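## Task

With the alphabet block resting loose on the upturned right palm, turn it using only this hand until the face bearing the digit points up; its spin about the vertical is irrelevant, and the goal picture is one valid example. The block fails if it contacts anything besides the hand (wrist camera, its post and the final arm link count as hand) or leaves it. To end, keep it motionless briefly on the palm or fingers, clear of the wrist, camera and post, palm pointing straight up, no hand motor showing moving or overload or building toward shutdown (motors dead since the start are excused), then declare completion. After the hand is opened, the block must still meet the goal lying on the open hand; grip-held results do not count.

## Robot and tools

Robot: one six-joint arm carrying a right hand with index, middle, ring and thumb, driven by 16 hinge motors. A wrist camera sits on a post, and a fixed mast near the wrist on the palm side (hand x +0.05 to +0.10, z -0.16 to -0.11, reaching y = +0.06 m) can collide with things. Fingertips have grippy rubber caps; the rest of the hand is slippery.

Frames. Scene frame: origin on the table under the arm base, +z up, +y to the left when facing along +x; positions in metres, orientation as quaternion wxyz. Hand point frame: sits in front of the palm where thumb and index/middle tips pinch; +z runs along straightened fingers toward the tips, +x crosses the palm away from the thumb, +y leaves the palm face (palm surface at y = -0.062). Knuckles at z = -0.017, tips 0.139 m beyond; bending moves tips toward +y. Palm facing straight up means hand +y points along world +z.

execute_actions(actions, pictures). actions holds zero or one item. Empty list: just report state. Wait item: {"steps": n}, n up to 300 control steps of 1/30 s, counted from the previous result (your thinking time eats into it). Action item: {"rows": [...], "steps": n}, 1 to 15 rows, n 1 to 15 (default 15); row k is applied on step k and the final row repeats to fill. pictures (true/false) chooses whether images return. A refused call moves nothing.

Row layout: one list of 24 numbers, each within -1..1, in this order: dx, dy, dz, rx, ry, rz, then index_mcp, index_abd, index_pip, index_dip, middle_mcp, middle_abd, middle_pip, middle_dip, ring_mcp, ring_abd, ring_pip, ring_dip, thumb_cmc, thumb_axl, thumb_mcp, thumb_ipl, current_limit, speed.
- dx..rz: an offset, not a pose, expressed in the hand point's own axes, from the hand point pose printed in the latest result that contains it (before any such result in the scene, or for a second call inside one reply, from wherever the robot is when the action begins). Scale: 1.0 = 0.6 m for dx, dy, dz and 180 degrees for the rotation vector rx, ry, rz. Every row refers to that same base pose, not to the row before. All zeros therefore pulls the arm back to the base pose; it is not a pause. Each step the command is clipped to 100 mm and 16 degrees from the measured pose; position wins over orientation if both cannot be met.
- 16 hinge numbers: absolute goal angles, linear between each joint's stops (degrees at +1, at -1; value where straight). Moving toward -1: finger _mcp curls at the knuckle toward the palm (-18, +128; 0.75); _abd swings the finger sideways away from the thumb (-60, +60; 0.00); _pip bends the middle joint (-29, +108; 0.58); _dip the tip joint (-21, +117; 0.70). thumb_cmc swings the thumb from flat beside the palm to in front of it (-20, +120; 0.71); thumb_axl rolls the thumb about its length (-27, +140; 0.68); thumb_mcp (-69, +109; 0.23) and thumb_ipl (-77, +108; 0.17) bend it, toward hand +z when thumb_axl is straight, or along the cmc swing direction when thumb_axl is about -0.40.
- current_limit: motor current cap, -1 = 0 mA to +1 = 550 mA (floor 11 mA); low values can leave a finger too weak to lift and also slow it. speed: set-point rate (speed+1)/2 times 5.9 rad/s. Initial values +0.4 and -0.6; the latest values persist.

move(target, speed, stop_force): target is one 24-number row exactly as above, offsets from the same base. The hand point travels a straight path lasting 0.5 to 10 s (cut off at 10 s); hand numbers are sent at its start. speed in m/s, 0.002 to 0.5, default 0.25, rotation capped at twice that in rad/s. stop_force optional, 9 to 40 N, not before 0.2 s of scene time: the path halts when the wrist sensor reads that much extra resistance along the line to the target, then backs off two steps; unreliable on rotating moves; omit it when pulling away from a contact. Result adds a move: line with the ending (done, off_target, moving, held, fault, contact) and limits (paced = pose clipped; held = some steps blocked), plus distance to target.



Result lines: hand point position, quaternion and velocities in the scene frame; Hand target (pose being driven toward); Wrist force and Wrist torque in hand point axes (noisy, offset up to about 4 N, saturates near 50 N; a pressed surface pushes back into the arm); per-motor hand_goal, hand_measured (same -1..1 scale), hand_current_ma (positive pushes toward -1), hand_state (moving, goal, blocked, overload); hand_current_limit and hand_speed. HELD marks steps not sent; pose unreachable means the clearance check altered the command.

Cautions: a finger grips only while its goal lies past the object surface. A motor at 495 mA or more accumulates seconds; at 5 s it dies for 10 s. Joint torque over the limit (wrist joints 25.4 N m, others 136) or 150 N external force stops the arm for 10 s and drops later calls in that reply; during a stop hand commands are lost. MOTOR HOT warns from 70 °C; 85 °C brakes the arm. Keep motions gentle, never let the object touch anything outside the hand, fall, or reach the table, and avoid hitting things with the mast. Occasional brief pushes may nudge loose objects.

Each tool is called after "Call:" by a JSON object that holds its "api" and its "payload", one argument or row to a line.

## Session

Call:
{"api": "execute_actions", "payload": {
  "actions": []
}}

Scene clock: 0.00 s of 4800.00 s.
end_effector_position=(+0.6029, +0.1026, +0.4855) hand_goal=(+0.046, +0.000, -0.008, +0.280, +0.046, +0.000, -0.008, +0.280, +0.046, +0.000, -0.008, +0.280, -0.104, +0.266, +0.032, -0.018) hand_measured=(+0.060, +0.000, -0.006, +0.282, +0.060, +0.000, -0.006, +0.282, +0.060, +0.000, -0.006, +0.282, -0.094, +0.270, +0.034, -0.016) hand_current_ma=(+77, +0, +12, +12, +77, +0, +12, +12, +77, +0, +12, +12, +64, +27, +12, +12) hand_state=(goal, goal, goal, goal, goal, goal, goal, goal, goal, goal, goal, goal, goal, goal, goal, goal) hand_current_limit=0.40 hand_speed=-0.60 end_effector_quat_wxyz=(+0.488, +0.445, +0.529, +0.533) end_effector_velocity=(-0.000, +0.001, +0.000) end_effector_angular_velocity=(-0.000, -0.001, +0.002)
Joint positions: [-0.133 -1.173  2.184 -4.182 -1.339 -0.041]
Joint velocities: [ 0.001  0.     0.    -0.001  0.    -0.   ]
Motor temperatures (°C, as the motors report them): [26 29 28 31 36 39]
Wrist force (N, on the end effector, along its own x y z axes, offset not removed): no reading
Wrist torque (N m, same axes, about the end effector's origin, offset not removed): no reading
Hand target: +0.603, +0.103, +0.486; +0.488, +0.445, +0.529, +0.533
camera_calibration (this result's frames):
cam_wrist: T_world_to_cam=[[0.0771918, -0.738168, 0.670186, -0.262498], [-0.619015, -0.562425, -0.548178, 0.654876], [0.781577, -0.37254, -0.500352, -0.0626926], [0, 0, 0, 1]] pos_world=[0.47464, 0.151195, 0.503543]

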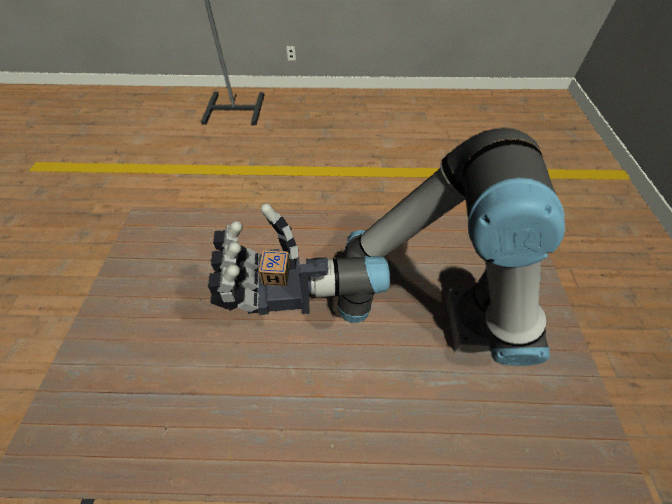

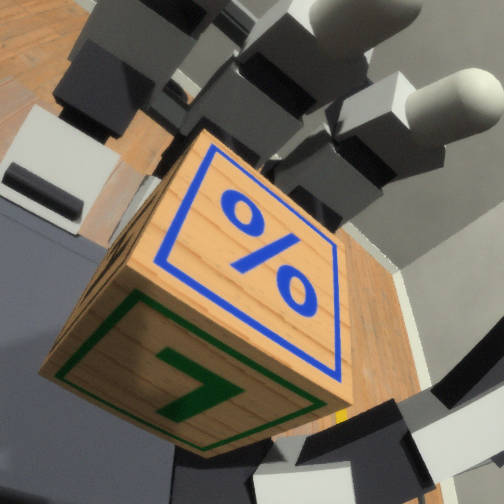

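Call:
{"api": "show_instructions", "payload": {

}}

Call:
{"api": "move", "payload": {
  "target": [0,0,0,0.33,0,0,0.046,0,0.4,0.3,0.046,0,0.4,0.3,0.046,0,0.4,0.3,-0.104,0.266,0.03,-0.02,0.4,-0.6],
  "speed": 0.15
}}

Reference images for this scene: goal picture from the wrist camera place.

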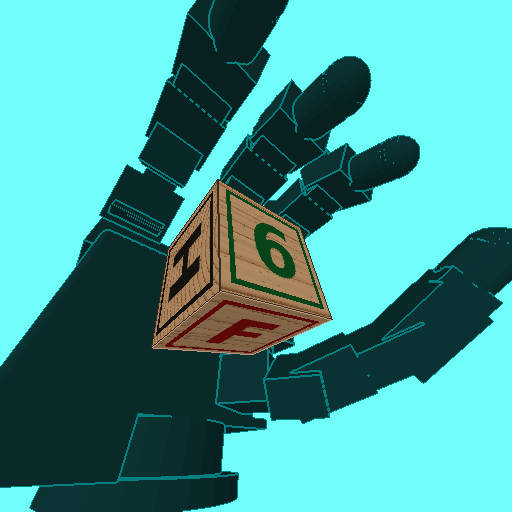

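Scene clock: 7.57 s of 4800.00 s.
end_effector_position=(+0.6024, +0.1026, +0.4853) hand_goal=(+0.046, +0.000, +0.400, +0.300, +0.046, +0.000, +0.400, +0.300, +0.046, +0.000, +0.400, +0.300, -0.104, +0.266, +0.030, -0.020) hand_measured=(+0.060, +0.000, +0.400, +0.298, +0.060, +0.000, +0.400, +0.298, +0.060, +0.000, +0.400, +0.298, -0.098, +0.270, +0.028, -0.020) hand_current_ma=(+75, +0, +2, -11, +80, +0, +2, -11, +76, +0, +2, -11, +41, +27, -13, +7) hand_state=(goal, goal, goal, goal, goal, goal, goal, goal, goal, goal, goal, goal, goal, goal, goal, goal) hand_current_limit=0.40 hand_speed=-0.60 end_effector_quat_wxyz=(+0.204, +0.629, +0.723, +0.201) end_effector_velocity=(+0.000, -0.000, +0.000) end_effector_angular_velocity=(-0.001, +0.009, -0.000)
Joint positions: [-0.087 -1.723  1.914 -2.325 -1.513 -0.18 ]
Joint velocities: [ 0.     0.002 -0.009  0.016 -0.001 -0.   ]
Motor temperatures (°C, as the motors report them): [26 29 28 31 36 39]
Wrist force (N, on the end effector, along its own x y z axes, offset not removed): [0.1 0.0 -1.1]
Wrist torque (N m, same axes, about the end effector's origin, offset not removed): [0.44 -0.04 -0.17]
Hand target: +0.602, +0.103, +0.485; +0.204, +0.629, +0.723, +0.201
Off the commanded pose: 0.001 m, 0 deg.
move: done
camera_calibration (this result's frames):
cam_wrist: T_world_to_cam=[[0.631299, -0.680161, 0.372615, -0.457615], [-0.775411, -0.544816, 0.319239, 0.32587], [-0.0141268, -0.490465, -0.871346, 0.609115], [0, 0, 0, 1]] pos_world=[0.55018, 0.165037, 0.597234]

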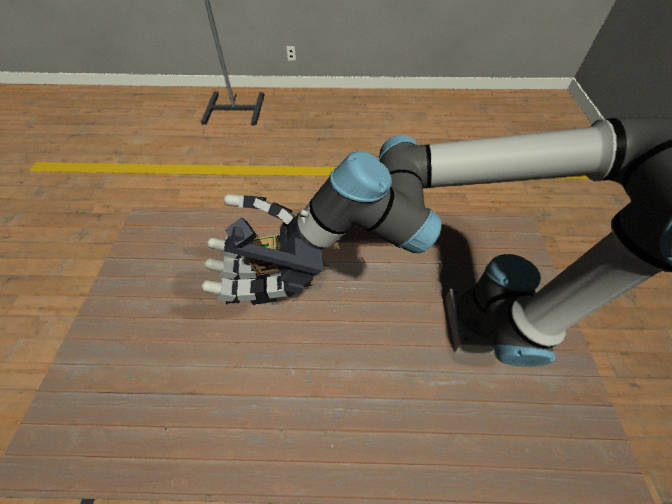

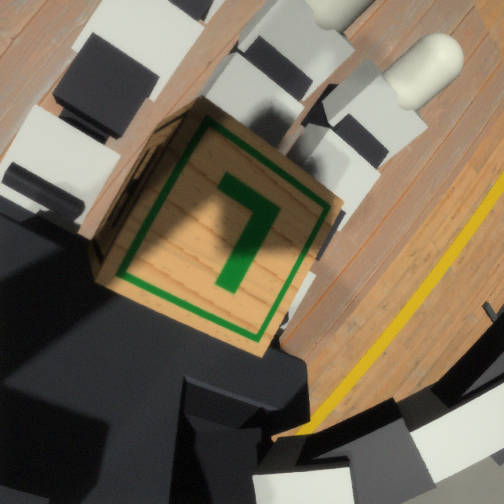

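Call:
{"api": "move", "payload": {
  "target": [0,0,0,-0.08,0,0,0.7,0,-0.2,0.2,0.7,0,-0.2,0.2,0.7,0,-0.2,0.2,-0.104,0.266,0.03,-0.02,0.4,-0.85],
  "speed": 0.1
}}

Scene clock: 16.40 s of 4800.00 s.
end_effector_position=(+0.6025, +0.1026, +0.4853) hand_goal=(+0.700, +0.000, -0.200, +0.200, +0.700, +0.000, -0.200, +0.200, +0.700, +0.000, -0.200, +0.200, -0.104, +0.266, +0.030, -0.020) hand_measured=(+0.706, +0.000, -0.192, +0.204, +0.710, +0.000, -0.190, +0.204, +0.706, +0.000, -0.192, +0.204, -0.098, +0.270, +0.028, -0.020) hand_current_ma=(+37, +0, +45, +18, +53, +0, +49, +18, +37, +0, +45, +18, +40, +27, -13, +7) hand_state=(goal, goal, goal, goal, goal, goal, goal, goal, goal, goal, goal, goal, goal, goal, goal, goal) hand_current_limit=0.40 hand_speed=-0.85 end_effector_quat_wxyz=(+0.281, +0.598, +0.692, +0.290) end_effector_velocity=(-0.000, +0.001, +0.000) end_effector_angular_velocity=(+0.000, -0.000, +0.001)
Joint positions: [-0.108 -1.712  2.097 -2.765 -1.454 -0.176]
Joint velocities: [ 0.001  0.    -0.    -0.    -0.     0.001]
Motor temperatures (°C, as the motors report them): [26 29 28 31 36 39]
Wrist force (N, on the end effector, along its own x y z axes, offset not removed): [-0.4 0.6 -0.5]
Wrist torque (N m, same axes, about the end effector's origin, offset not removed): [0.37 -0.04 -0.13]
Hand target: +0.603, +0.103, +0.485; +0.281, +0.598, +0.692, +0.290
Off the commanded pose: 0.000 m, 0 deg.
move: done
camera_calibration (this result's frames):
cam_wrist: T_world_to_cam=[[0.52998, -0.687772, 0.496075, -0.455776], [-0.822082, -0.560242, 0.101533, 0.46133], [0.208091, -0.461626, -0.862323, 0.467874], [0, 0, 0, 1]] pos_world=[0.523443, 0.160969, 0.582717]

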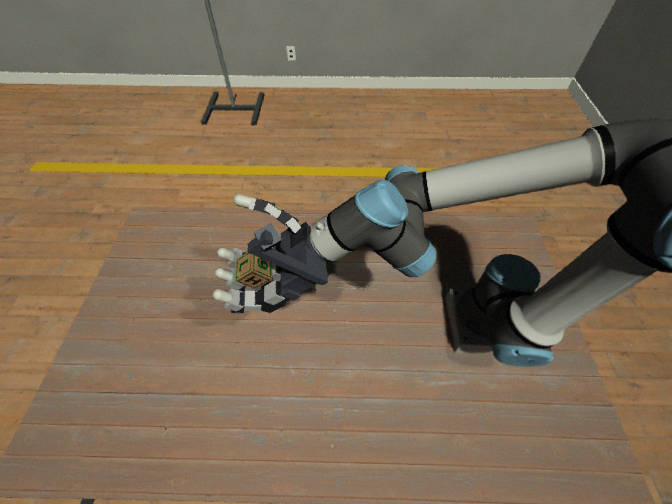

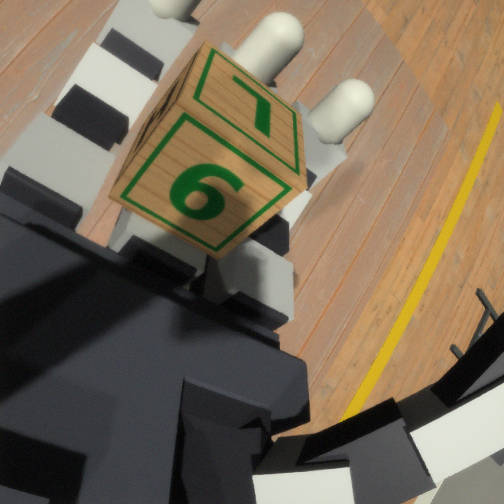

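Call:
{"api": "move", "payload": {
  "target": [0,0,0,0.12,0,0,0.7,0,-0.2,0.55,0.7,0,-0.2,0.55,0.7,0,-0.2,0.2,-0.104,0.266,0.03,-0.02,0.4,-0.95],
  "speed": 0.1
}}

Scene clock: 23.17 s of 4800.00 s.
end_effector_position=(+0.6023, +0.1026, +0.4854) hand_goal=(+0.700, +0.000, -0.200, +0.550, +0.700, +0.000, -0.200, +0.550, +0.700, +0.000, -0.200, +0.200, -0.104, +0.266, +0.030, -0.020) hand_measured=(+0.706, +0.000, -0.192, +0.548, +0.710, +0.000, -0.190, +0.548, +0.706, +0.000, -0.192, +0.204, -0.098, +0.270, +0.028, -0.020) hand_current_ma=(+37, +0, +45, -11, +60, +0, +51, -6, +37, +0, +45, +18, +34, +27, -14, +7) hand_state=(goal, goal, goal, goal, goal, goal, goal, goal, goal, goal, goal, goal, goal, goal, goal, goal) hand_current_limit=0.40 hand_speed=-0.95 end_effector_quat_wxyz=(+0.164, +0.640, +0.734, +0.155) end_effector_velocity=(+0.000, -0.000, +0.000) end_effector_angular_velocity=(+0.001, -0.000, -0.001)
Joint positions: [-0.075 -1.698  1.806 -2.117 -1.541 -0.176]
Joint velocities: [-0.     0.    -0.    -0.     0.     0.001]
Motor temperatures (°C, as the motors report them): [26 29 28 31 36 39]
Wrist force (N, on the end effector, along its own x y z axes, offset not removed): [-0.2 -1.5 -1.1]
Wrist torque (N m, same axes, about the end effector's origin, offset not removed): [0.13 0.04 -0.22]
Hand target: +0.602, +0.103, +0.485; +0.164, +0.640, +0.734, +0.155
Off the commanded pose: 0.000 m, 0 deg.
move: done
camera_calibration (this result's frames):
cam_wrist: T_world_to_cam=[[0.669704, -0.678297, 0.302341, -0.446805], [-0.732128, -0.534818, 0.421852, 0.248912], [-0.124443, -0.503868, -0.854769, 0.668914], [0, 0, 0, 1]] pos_world=[0.564704, 0.167101, 0.60185]

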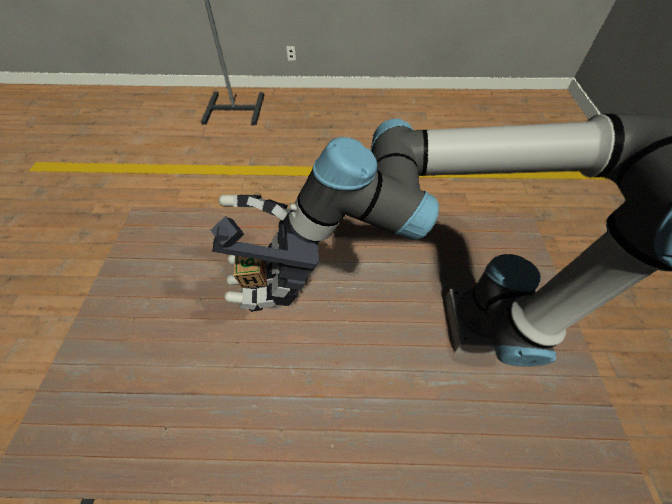

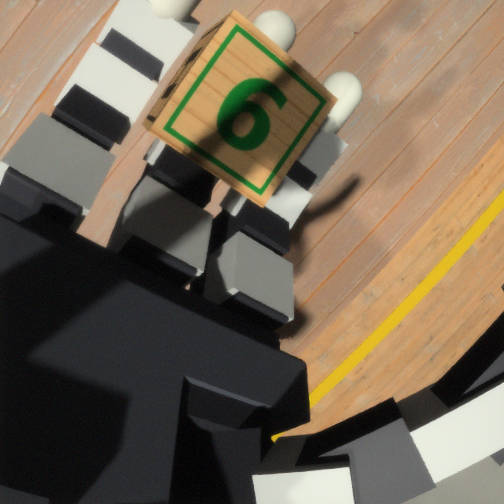

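Call:
{"api": "move", "payload": {
  "target": [0,0,0,-0.357,0,0,0.72,0,0.55,0.65,0.72,0,0.55,0.65,0.72,0,0.55,0.65,-0.104,0.266,0.03,-0.02,0.4,-0.945],
  "speed": 0.12
}}

Scene clock: 31.37 s of 4800.00 s.
end_effector_position=(+0.6029, +0.1026, +0.4855) hand_goal=(+0.720, +0.000, +0.550, +0.650, +0.720, +0.000, +0.550, +0.650, +0.720, +0.000, +0.550, +0.650, -0.104, +0.266, +0.030, -0.020) hand_measured=(+0.730, +0.000, +0.550, +0.648, +0.734, +0.000, +0.552, +0.648, +0.730, +0.000, +0.550, +0.648, -0.098, +0.270, +0.028, -0.020) hand_current_ma=(+52, +0, +3, -11, +84, +0, +13, -7, +53, +0, +3, -11, +34, +27, -15, +6) hand_state=(goal, goal, goal, goal, goal, goal, goal, goal, goal, goal, goal, goal, goal, goal, goal, goal) hand_current_limit=0.40 hand_speed=-0.94 end_effector_quat_wxyz=(+0.479, +0.455, +0.540, +0.522) end_effector_velocity=(+0.000, -0.000, -0.000) end_effector_angular_velocity=(+0.001, +0.001, -0.000)
Joint positions: [-0.134 -1.207  2.201 -4.124 -1.339 -0.05 ]
Joint velocities: [-0.    -0.     0.     0.    -0.     0.001]
Motor temperatures (°C, as the motors report them): [26 29 28 31 36 39]
Wrist force (N, on the end effector, along its own x y z axes, offset not removed): [0.9 0.8 -1.8]
Wrist torque (N m, same axes, about the end effector's origin, offset not removed): [0.32 -0.17 0.04]
Hand target: +0.603, +0.103, +0.486; +0.479, +0.455, +0.540, +0.522
Off the commanded pose: 0.001 m, 0 deg.
move: done
camera_calibration (this result's frames):
cam_wrist: T_world_to_cam=[[0.102541, -0.734895, 0.670384, -0.278195], [-0.641144, -0.564099, -0.520314, 0.654832], [0.760539, -0.376459, -0.529016, -0.0356494], [0, 0, 0, 1]] pos_world=[0.47548, 0.151525, 0.508356]

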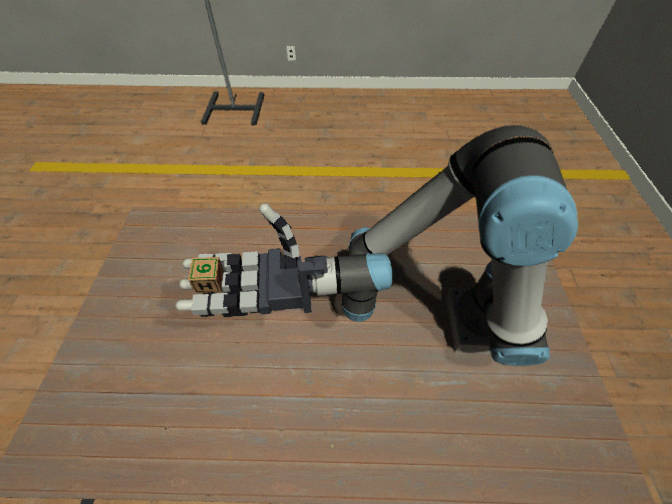

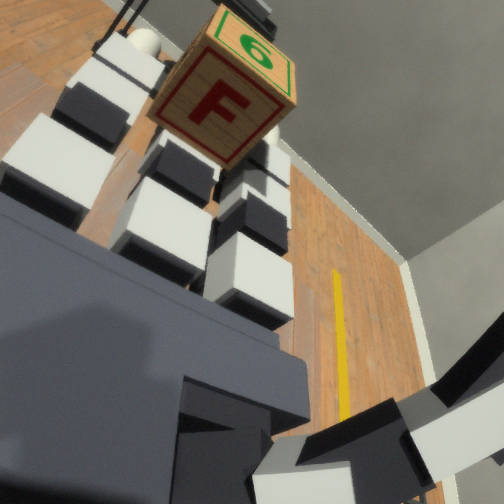

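Call:
{"api": "finished_scene", "payload": {
  "scene": 2
}}

The scene is finished: the task was done.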